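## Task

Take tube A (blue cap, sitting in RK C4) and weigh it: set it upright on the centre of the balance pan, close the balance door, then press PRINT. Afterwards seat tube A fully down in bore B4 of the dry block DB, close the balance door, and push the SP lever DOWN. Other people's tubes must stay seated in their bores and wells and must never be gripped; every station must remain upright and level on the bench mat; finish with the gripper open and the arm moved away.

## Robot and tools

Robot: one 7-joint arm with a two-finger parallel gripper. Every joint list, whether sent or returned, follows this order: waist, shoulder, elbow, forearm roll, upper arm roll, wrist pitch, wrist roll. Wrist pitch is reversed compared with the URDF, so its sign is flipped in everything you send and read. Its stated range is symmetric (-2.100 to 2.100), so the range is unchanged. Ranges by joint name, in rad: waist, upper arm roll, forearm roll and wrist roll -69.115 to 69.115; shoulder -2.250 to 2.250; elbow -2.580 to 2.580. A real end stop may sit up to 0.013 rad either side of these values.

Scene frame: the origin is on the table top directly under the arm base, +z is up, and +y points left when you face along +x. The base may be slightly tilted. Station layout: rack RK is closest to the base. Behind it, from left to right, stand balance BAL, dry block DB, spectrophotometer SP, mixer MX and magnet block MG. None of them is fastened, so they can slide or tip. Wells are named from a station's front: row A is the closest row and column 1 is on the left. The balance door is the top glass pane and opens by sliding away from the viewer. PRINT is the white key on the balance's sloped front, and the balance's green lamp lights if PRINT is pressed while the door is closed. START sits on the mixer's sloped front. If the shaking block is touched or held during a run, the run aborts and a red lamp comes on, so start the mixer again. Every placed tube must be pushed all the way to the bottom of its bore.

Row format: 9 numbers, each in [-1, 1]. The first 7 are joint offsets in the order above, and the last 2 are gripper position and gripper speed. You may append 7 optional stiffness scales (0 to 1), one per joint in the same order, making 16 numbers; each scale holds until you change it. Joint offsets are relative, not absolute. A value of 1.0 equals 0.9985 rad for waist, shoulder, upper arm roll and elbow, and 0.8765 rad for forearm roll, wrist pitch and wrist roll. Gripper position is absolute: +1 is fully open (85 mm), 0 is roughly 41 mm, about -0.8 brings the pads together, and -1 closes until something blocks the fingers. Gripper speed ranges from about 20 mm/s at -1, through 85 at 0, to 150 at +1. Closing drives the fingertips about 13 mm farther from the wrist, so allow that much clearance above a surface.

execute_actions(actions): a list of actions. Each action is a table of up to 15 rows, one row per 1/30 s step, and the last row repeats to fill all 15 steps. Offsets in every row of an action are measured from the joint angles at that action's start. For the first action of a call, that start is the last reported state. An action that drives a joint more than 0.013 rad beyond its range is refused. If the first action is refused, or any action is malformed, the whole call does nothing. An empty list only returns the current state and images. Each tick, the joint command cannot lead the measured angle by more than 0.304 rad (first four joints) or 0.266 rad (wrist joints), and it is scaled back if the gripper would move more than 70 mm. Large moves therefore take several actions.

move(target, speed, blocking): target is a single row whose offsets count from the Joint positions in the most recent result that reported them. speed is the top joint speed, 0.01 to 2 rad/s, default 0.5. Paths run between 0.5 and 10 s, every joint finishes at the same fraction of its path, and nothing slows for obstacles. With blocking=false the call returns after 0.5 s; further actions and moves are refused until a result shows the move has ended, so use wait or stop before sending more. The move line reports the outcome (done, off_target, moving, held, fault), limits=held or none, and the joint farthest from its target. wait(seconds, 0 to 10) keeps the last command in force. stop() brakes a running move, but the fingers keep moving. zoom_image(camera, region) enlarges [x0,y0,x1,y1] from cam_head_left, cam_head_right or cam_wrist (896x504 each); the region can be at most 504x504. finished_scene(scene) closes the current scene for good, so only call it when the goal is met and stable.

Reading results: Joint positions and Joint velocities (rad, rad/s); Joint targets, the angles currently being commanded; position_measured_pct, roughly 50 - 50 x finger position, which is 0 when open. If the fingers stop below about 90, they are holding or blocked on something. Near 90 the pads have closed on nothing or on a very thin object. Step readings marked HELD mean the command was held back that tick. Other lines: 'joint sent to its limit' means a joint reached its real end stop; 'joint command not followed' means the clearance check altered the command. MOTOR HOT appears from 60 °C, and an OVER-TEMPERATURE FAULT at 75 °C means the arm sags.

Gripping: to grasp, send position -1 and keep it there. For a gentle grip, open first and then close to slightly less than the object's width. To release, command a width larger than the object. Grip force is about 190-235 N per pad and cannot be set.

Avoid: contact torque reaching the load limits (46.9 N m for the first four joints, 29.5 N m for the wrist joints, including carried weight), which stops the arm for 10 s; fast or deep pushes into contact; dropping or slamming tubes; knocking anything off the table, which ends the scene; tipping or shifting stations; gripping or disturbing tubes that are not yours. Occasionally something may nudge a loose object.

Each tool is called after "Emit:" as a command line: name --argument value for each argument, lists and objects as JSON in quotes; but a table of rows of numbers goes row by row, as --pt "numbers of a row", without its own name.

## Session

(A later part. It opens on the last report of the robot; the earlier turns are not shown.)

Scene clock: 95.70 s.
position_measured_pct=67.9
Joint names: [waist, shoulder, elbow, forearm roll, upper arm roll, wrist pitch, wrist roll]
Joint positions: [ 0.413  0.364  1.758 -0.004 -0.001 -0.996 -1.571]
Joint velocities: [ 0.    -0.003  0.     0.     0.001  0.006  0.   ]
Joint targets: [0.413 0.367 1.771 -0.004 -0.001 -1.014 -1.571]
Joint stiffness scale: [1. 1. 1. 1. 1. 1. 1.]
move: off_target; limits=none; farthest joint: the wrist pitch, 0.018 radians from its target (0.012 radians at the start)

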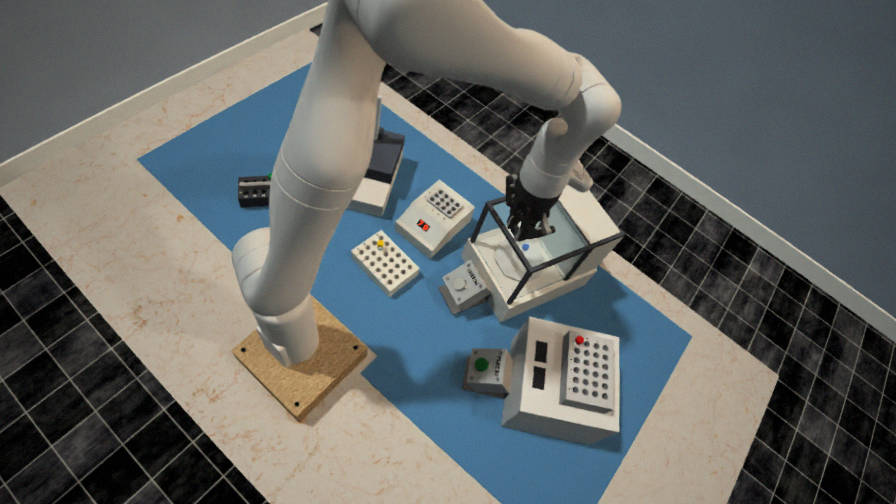

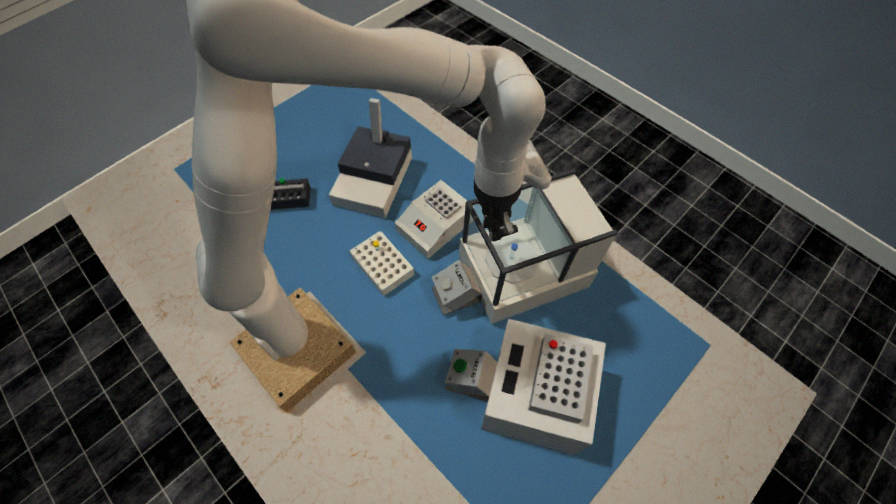

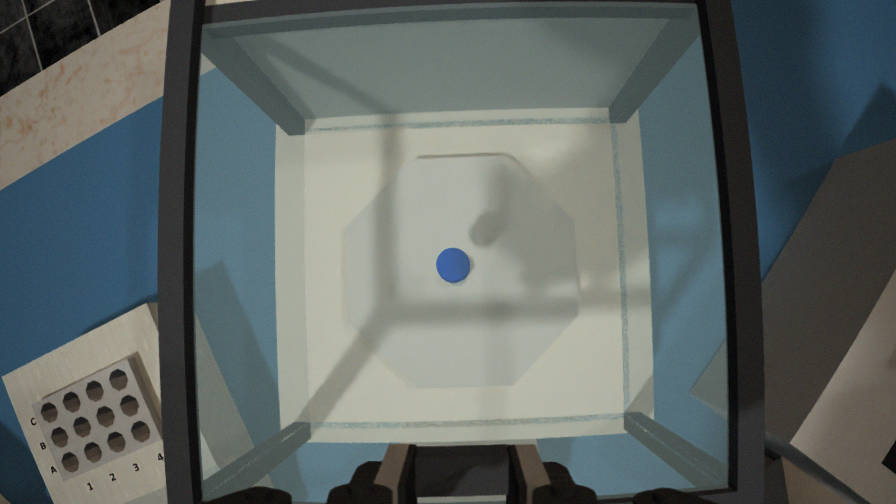

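Emit:
move --target '[0,0.03,-0.024,0,0,-0.034,0,-0.4,0]' --speed 0.04

Emit:
move --target '[0,0,0,0,0,0,0,0,0]'

Emit:
move --target '[0,-0.07,-0.07,0,0,-0.16,0,0,0]' --speed 0.25

Emit:
move --target '[0,-0.24,0.18,0,0,-0.04,0,-1,0]' --speed 0.35

Scene clock: 101.93 s.
position_measured_pct=67.9
Joint names: [waist, shoulder, elbow, forearm roll, upper arm roll, wrist pitch, wrist roll]
Joint positions: [ 0.413  0.392  1.74  -0.004 -0.001 -1.021 -1.571]
Joint velocities: [ 0.001  0.002 -0.002  0.001 -0.001 -0.001 -0.   ]
Joint targets: [0.413 0.394 1.734 -0.004 -0.001 -1.026 -1.571]
Joint stiffness scale: [1. 1. 1. 1. 1. 1. 1.]
move: done; limits=none; farthest joint: the elbow, 0.006 radians from its target (0.027 radians at the start)

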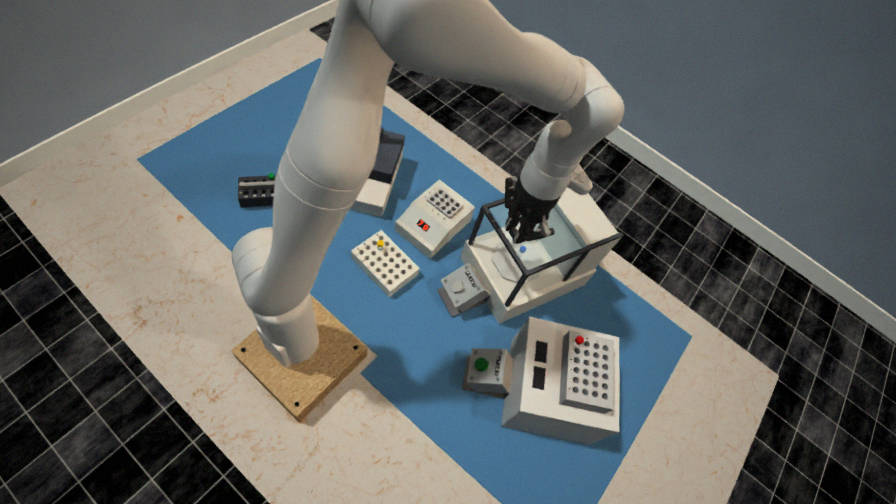

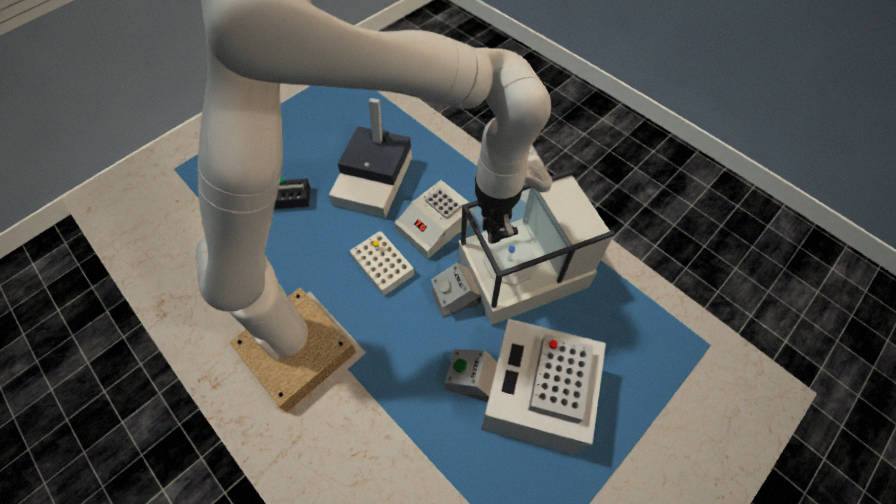

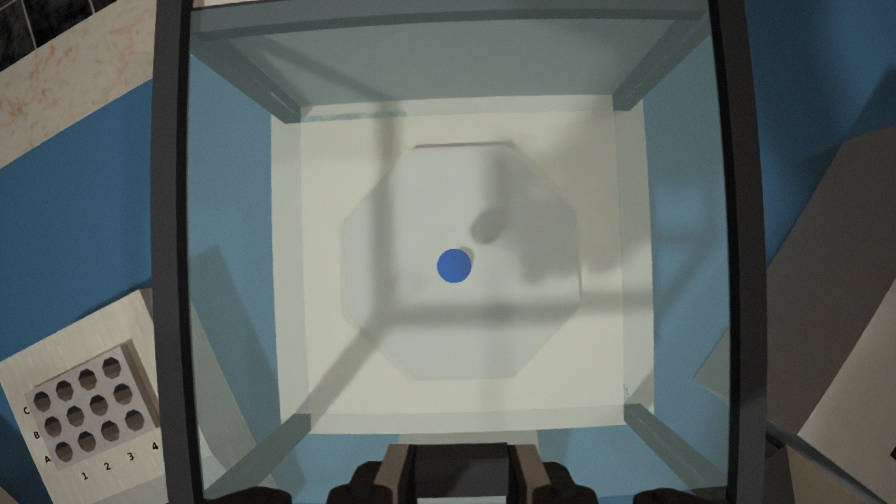

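Scene clock: 102.50 s.
position_measured_pct=50.0
Joint names: [waist, shoulder, elbow, forearm roll, upper arm roll, wrist pitch, wrist roll]
Joint positions: [ 0.413  0.392  1.74  -0.004 -0.001 -1.021 -1.571]
Joint velocities: [ 0.001  0.    -0.    -0.001 -0.001 -0.001 -0.   ]
Joint targets: [0.413 0.392 1.740 -0.004 -0.001 -1.021 -1.571]
Joint stiffness scale: [1. 1. 1. 1. 1. 1. 1.]
move: done; limits=none; farthest joint: the waist, 0.000 radians from its target (0.000 radians at the start)

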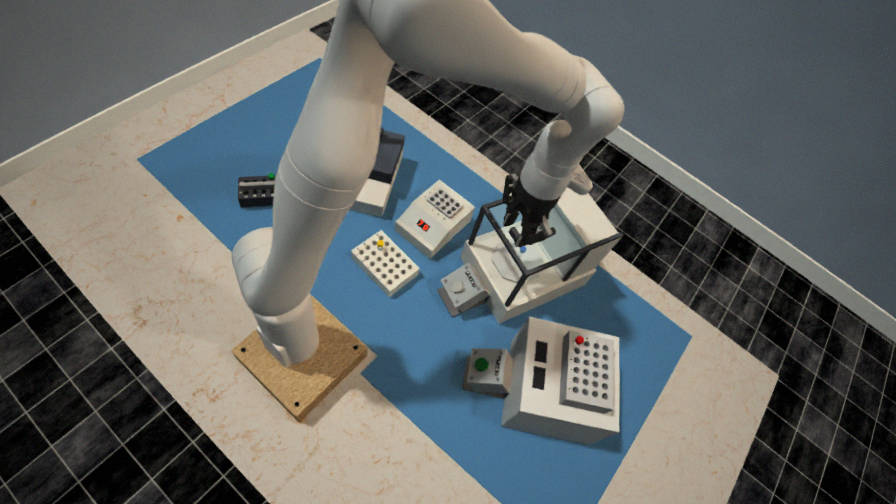

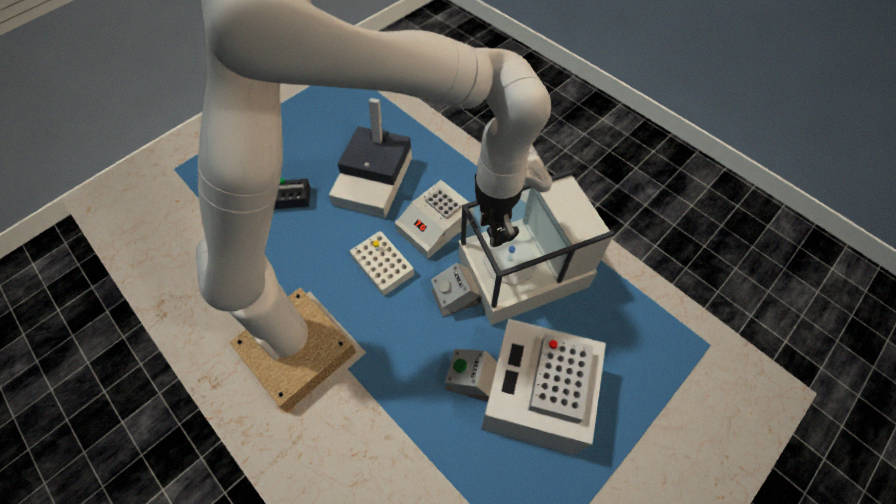

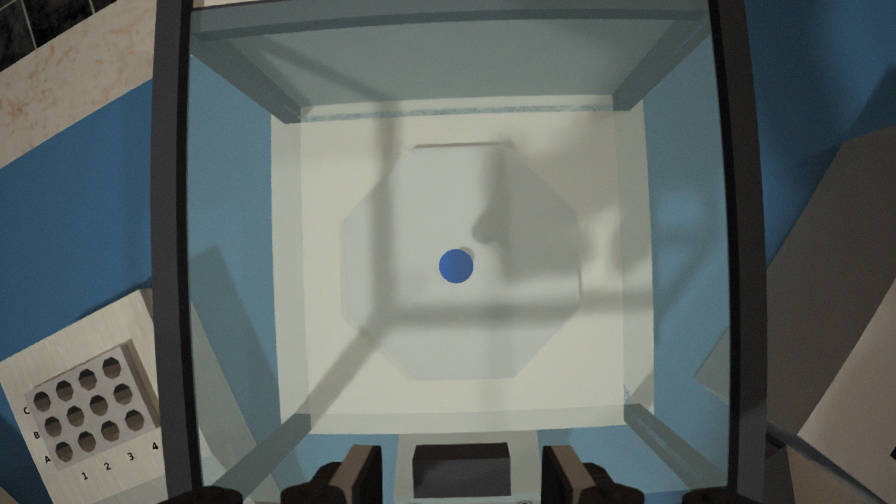

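Scene clock: 103.53 s.
position_measured_pct=50.0
Joint names: [waist, shoulder, elbow, forearm roll, upper arm roll, wrist pitch, wrist roll]
Joint positions: [ 0.413  0.325  1.675 -0.004 -0.001 -1.156 -1.571]
Joint velocities: [-0.001 -0.002 -0.    -0.     0.     0.    -0.001]
Joint targets: [0.413 0.323 1.670 -0.004 -0.001 -1.161 -1.571]
Joint stiffness scale: [1. 1. 1. 1. 1. 1. 1.]
move: done; limits=none; farthest joint: the elbow, 0.005 radians from its target (0.070 radians at the start)

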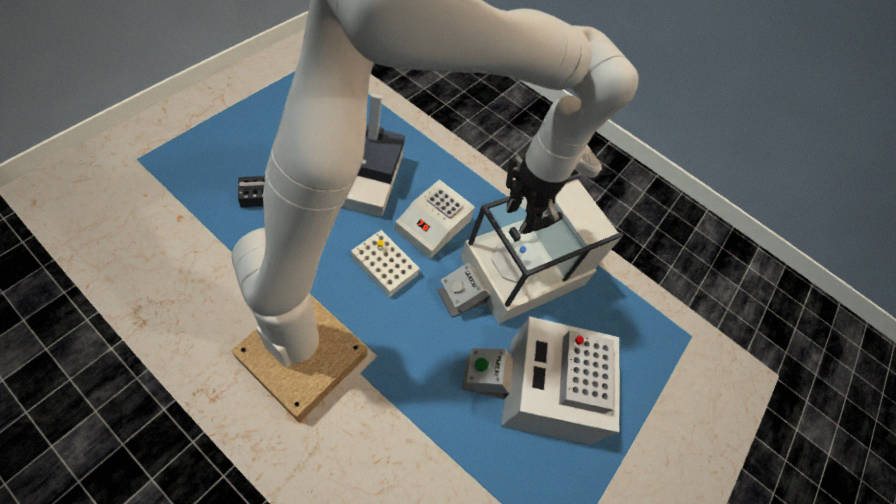

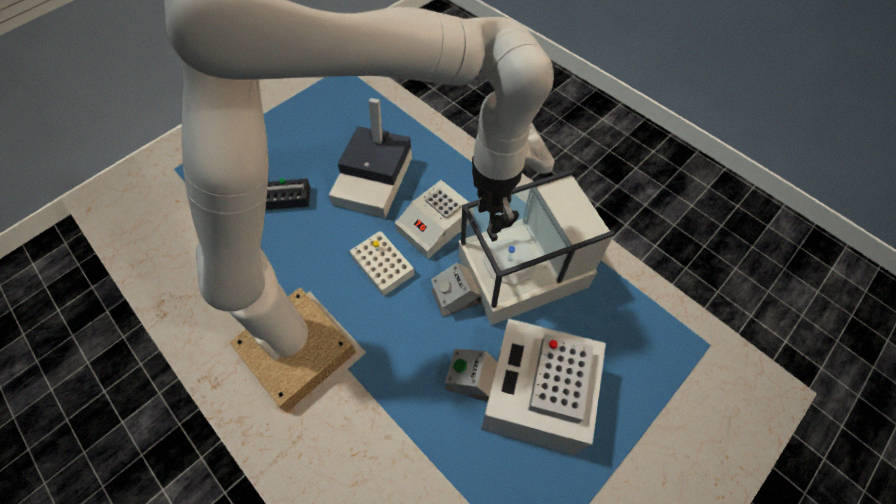

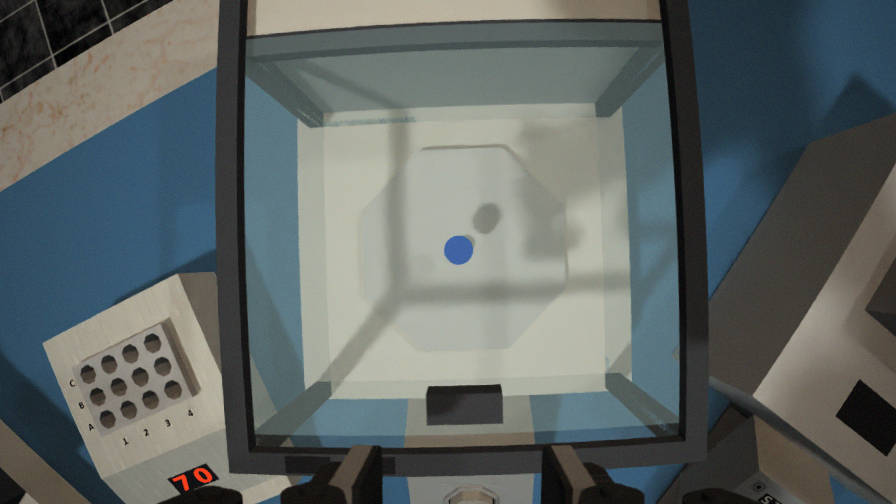

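Scene clock: 104.80 s.
position_measured_pct=91.7
Joint names: [waist, shoulder, elbow, forearm roll, upper arm roll, wrist pitch, wrist roll]
Joint positions: [ 0.413  0.088  1.85  -0.004 -0.001 -1.186 -1.571]
Joint velocities: [ 0.    -0.003  0.001 -0.    -0.     0.001 -0.   ]
Joint targets: [0.413 0.085 1.855 -0.004 -0.001 -1.191 -1.571]
Joint stiffness scale: [1. 1. 1. 1. 1. 1. 1.]
move: done; limits=none; farthest joint: the elbow, 0.005 radians from its target (0.180 radians at the start)

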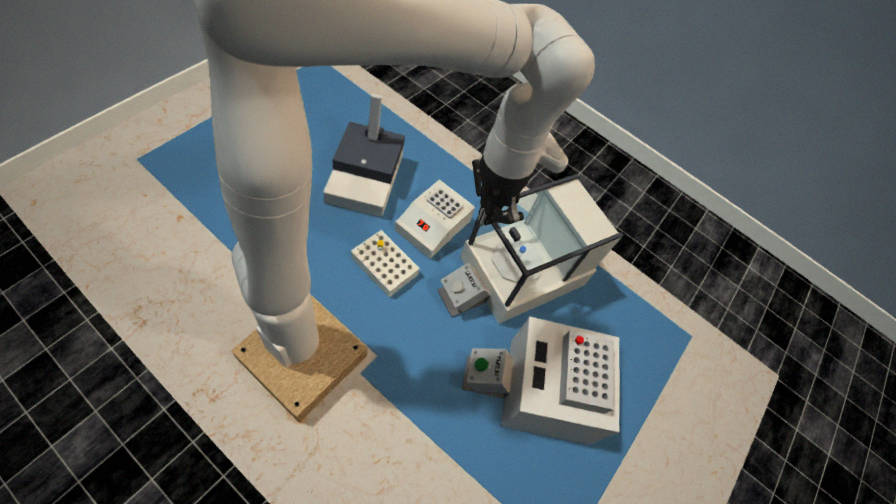

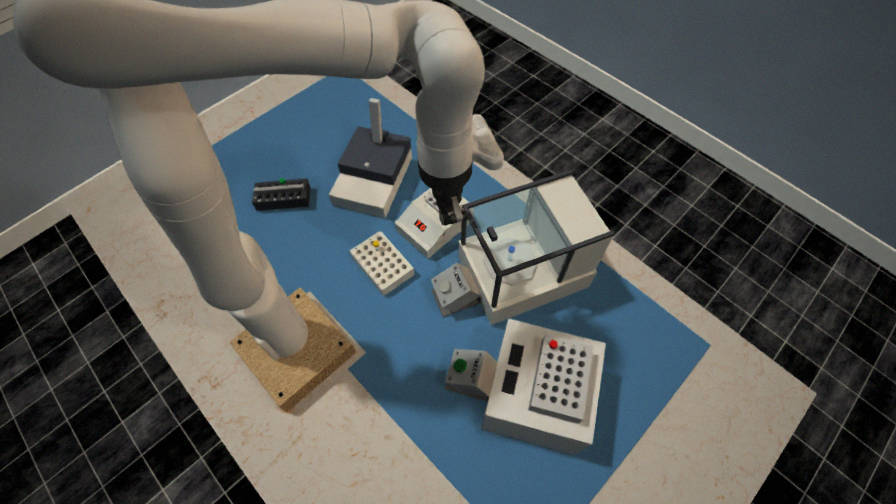

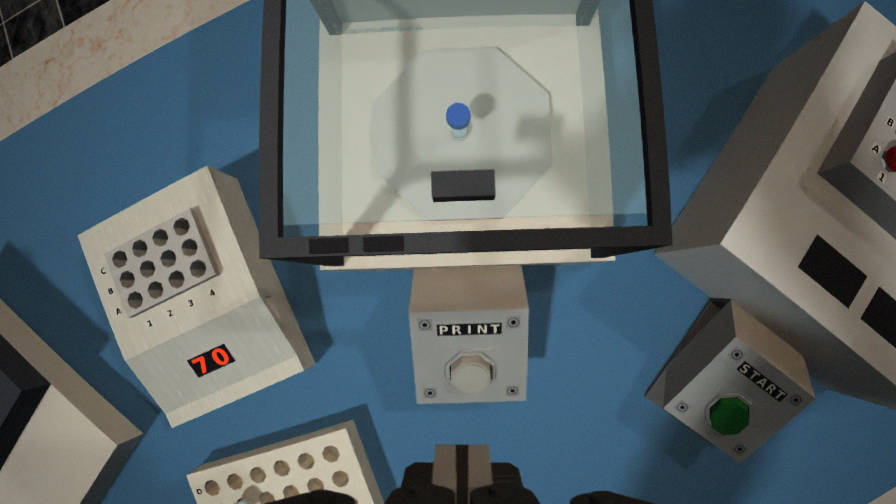

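Emit:
move --target '[0,0,0.411,0,0,0.675,0,-1,0]' --speed 0.4

Emit:
move --target '[0,0.278,0.162,0,0,0.5,0,-1,0]' --speed 0.3

Scene clock: 114.17 s.
position_measured_pct=91.7
Joint names: [waist, shoulder, elbow, forearm roll, upper arm roll, wrist pitch, wrist roll]
Joint positions: [ 0.413  0.087  2.255 -0.004 -0.001 -0.6   -1.571]
Joint velocities: [-0.     0.     0.001 -0.    -0.     0.     0.   ]
Joint targets: [0.413 0.088 2.260 -0.004 -0.001 -0.595 -1.571]
Joint stiffness scale: [1. 1. 1. 1. 1. 1. 1.]
move: done; limits=none; farthest joint: the elbow, 0.005 radians from its target (0.411 radians at the start)

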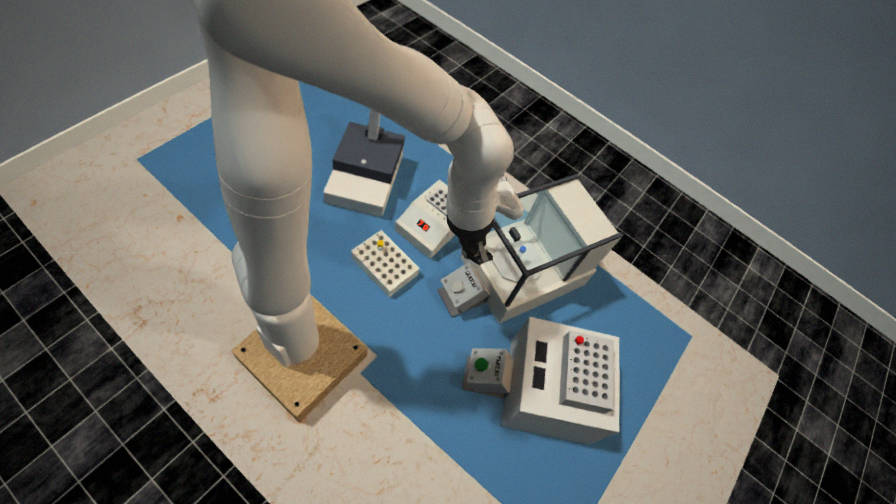

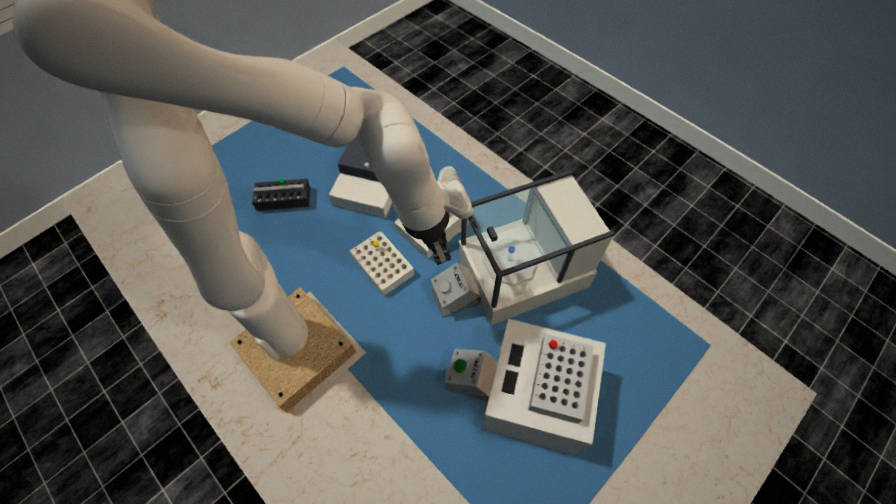

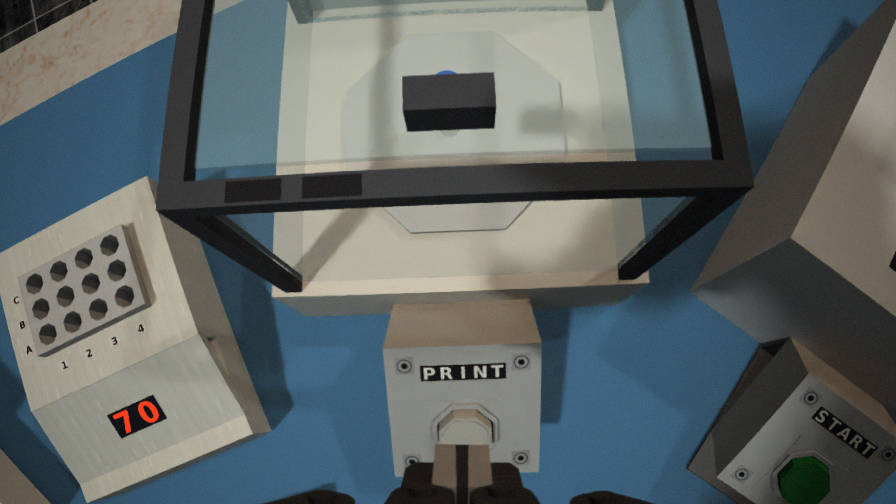

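Scene clock: 116.17 s.
position_measured_pct=91.7
Joint names: [waist, shoulder, elbow, forearm roll, upper arm roll, wrist pitch, wrist roll]
Joint positions: [ 0.413  0.363  2.412 -0.004 -0.001 -0.167 -1.571]
Joint velocities: [-0.001  0.003  0.    -0.     0.    -0.    -0.001]
Joint targets: [0.413 0.365 2.417 -0.004 -0.001 -0.161 -1.571]
Joint stiffness scale: [1. 1. 1. 1. 1. 1. 1.]
move: done; limits=none; farthest joint: the elbow, 0.005 radians from its target (0.162 radians at the start)

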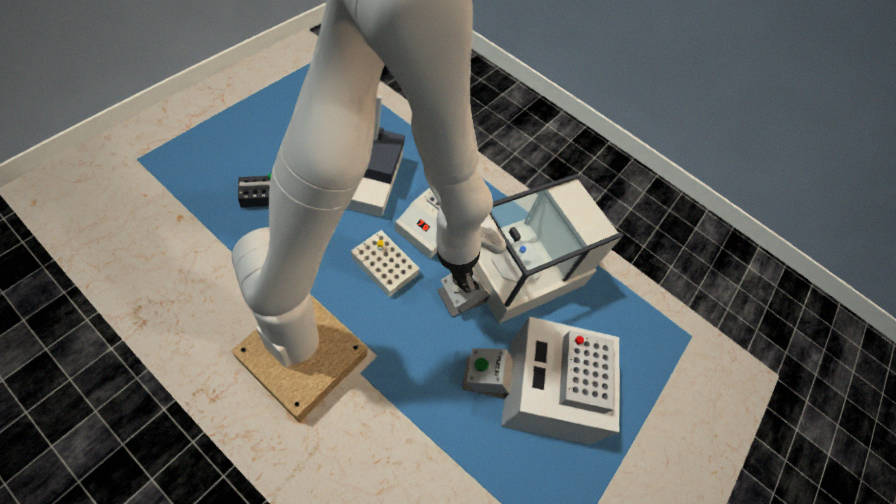

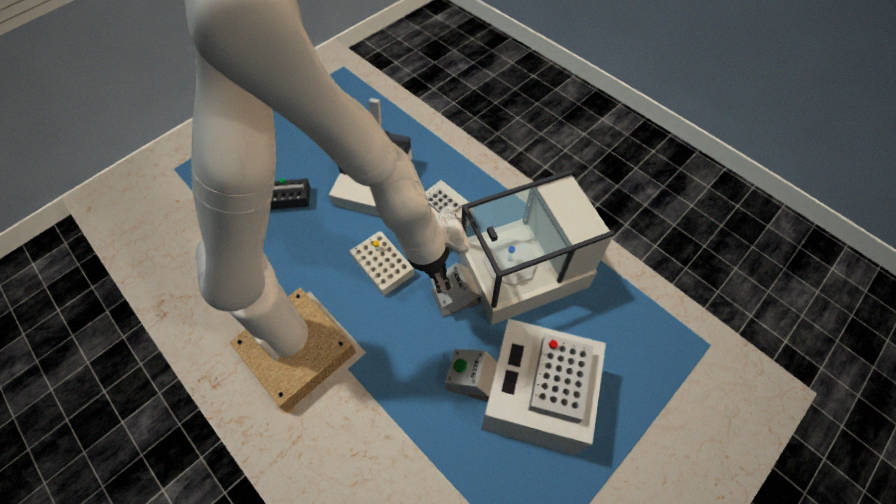

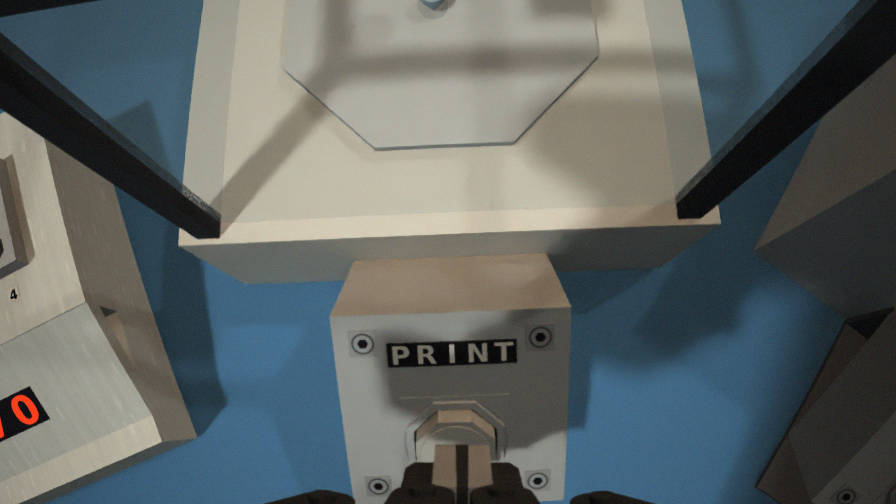

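Emit:
move --target '[0,0.124,0.025,0,0,0.17,0,-1,0]' --speed 0.06

Scene clock: 122.03 s.
position_measured_pct=91.7
Joint names: [waist, shoulder, elbow, forearm roll, upper arm roll, wrist pitch, wrist roll]
Joint positions: [ 0.413  0.48   2.431 -0.004 -0.001 -0.022 -1.571]
Joint velocities: [ 0.001  0.002  0.     0.     0.001  0.001 -0.   ]
Joint targets: [0.413 0.486 2.437 -0.004 -0.001 -0.018 -1.571]
Joint stiffness scale: [1. 1. 1. 1. 1. 1. 1.]
move: done; limits=none; farthest joint: the shoulder, 0.007 radians from its target (0.124 radians at the start)

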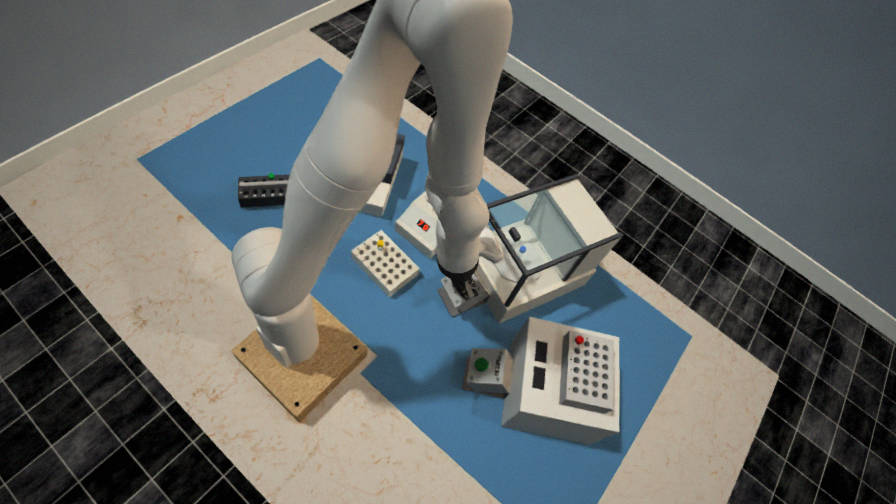

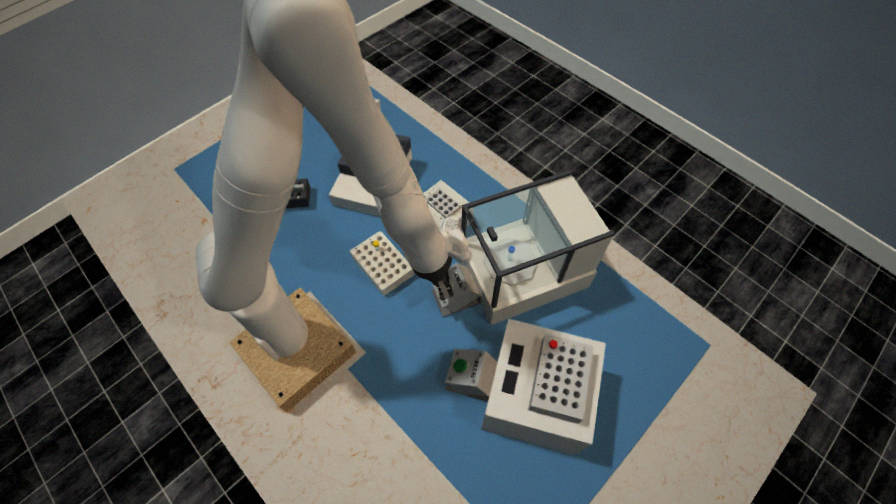

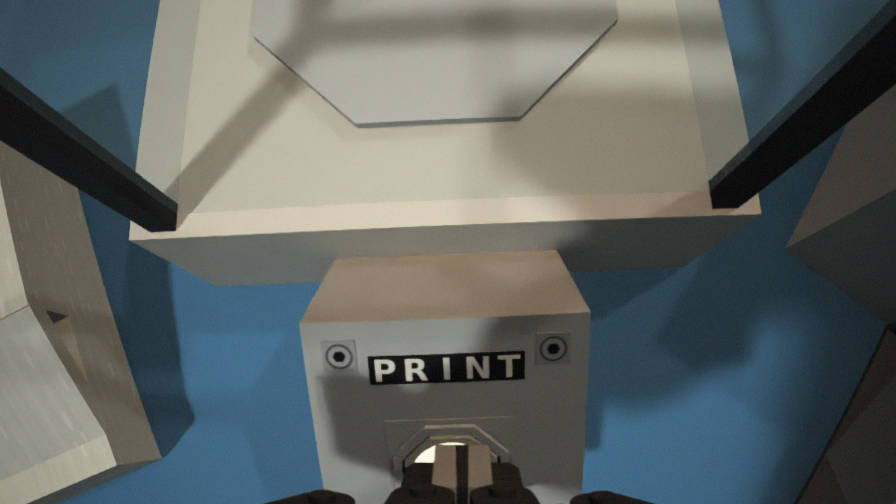

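Emit:
move --target '[0,0.03,0.005,0,0,0.04,0,-1,0]' --speed 0.03

Emit:
zoom_image --camera "cam_head_right" --region '[420,160,640,330]'

Scene clock: 126.13 s.
position_measured_pct=91.7
Joint names: [waist, shoulder, elbow, forearm roll, upper arm roll, wrist pitch, wrist roll]
Joint positions: [ 0.413  0.487  2.439 -0.004 -0.001 -0.001 -1.571]
Joint velocities: [0.    0.001 0.    0.    0.    0.001 0.   ]
Joint targets: [0.413 0.510 2.436 -0.004 -0.001 0.013 -1.571]
Joint stiffness scale: [1. 1. 1. 1. 1. 1. 1.]
move: off_target; limits=none; farthest joint: the shoulder, 0.023 radians from its target (0.030 radians at the start)

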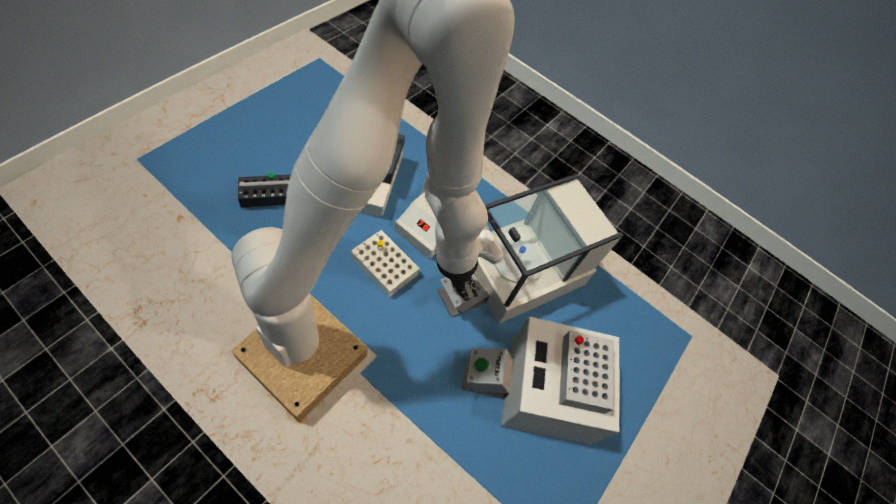

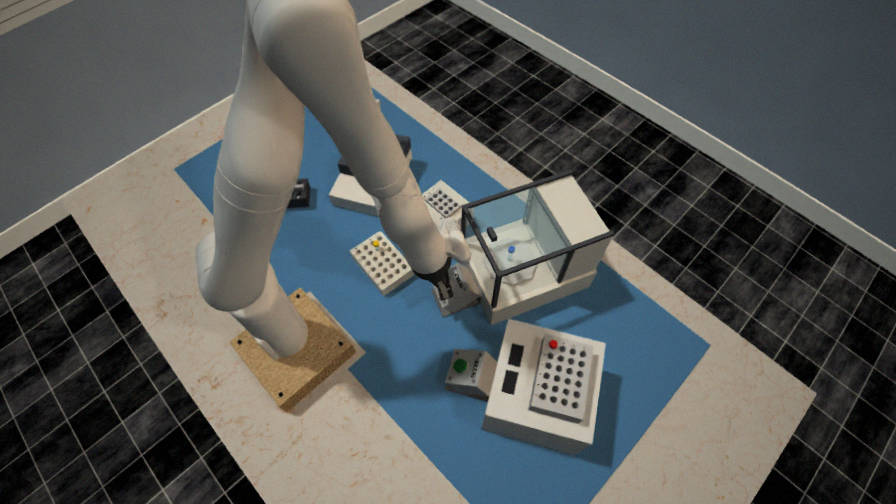

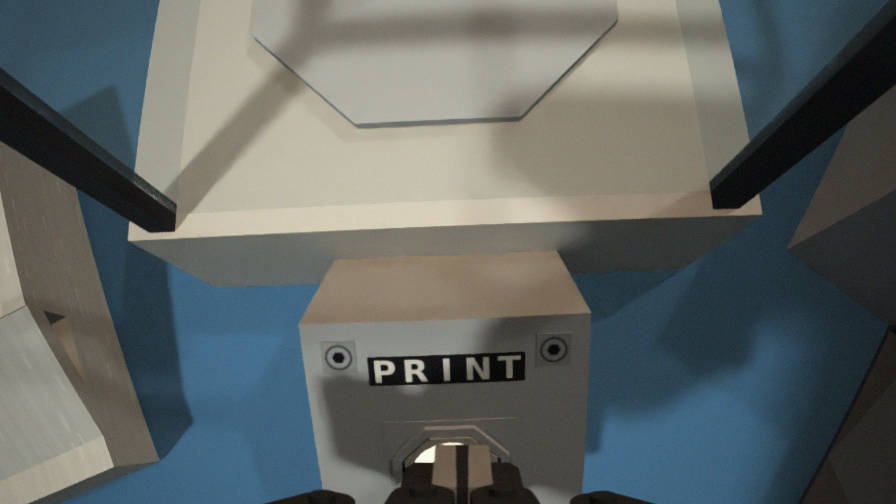

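Region (420, 160, 640, 330) of cam_head_right's 896x504 image, scaled by 2.291, with more detail than that image has; it fills the top 389 rows of this view, and the rest is white.

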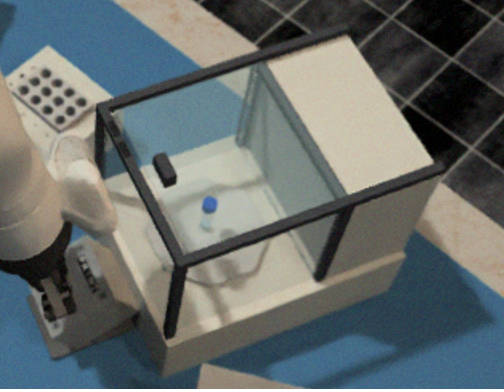

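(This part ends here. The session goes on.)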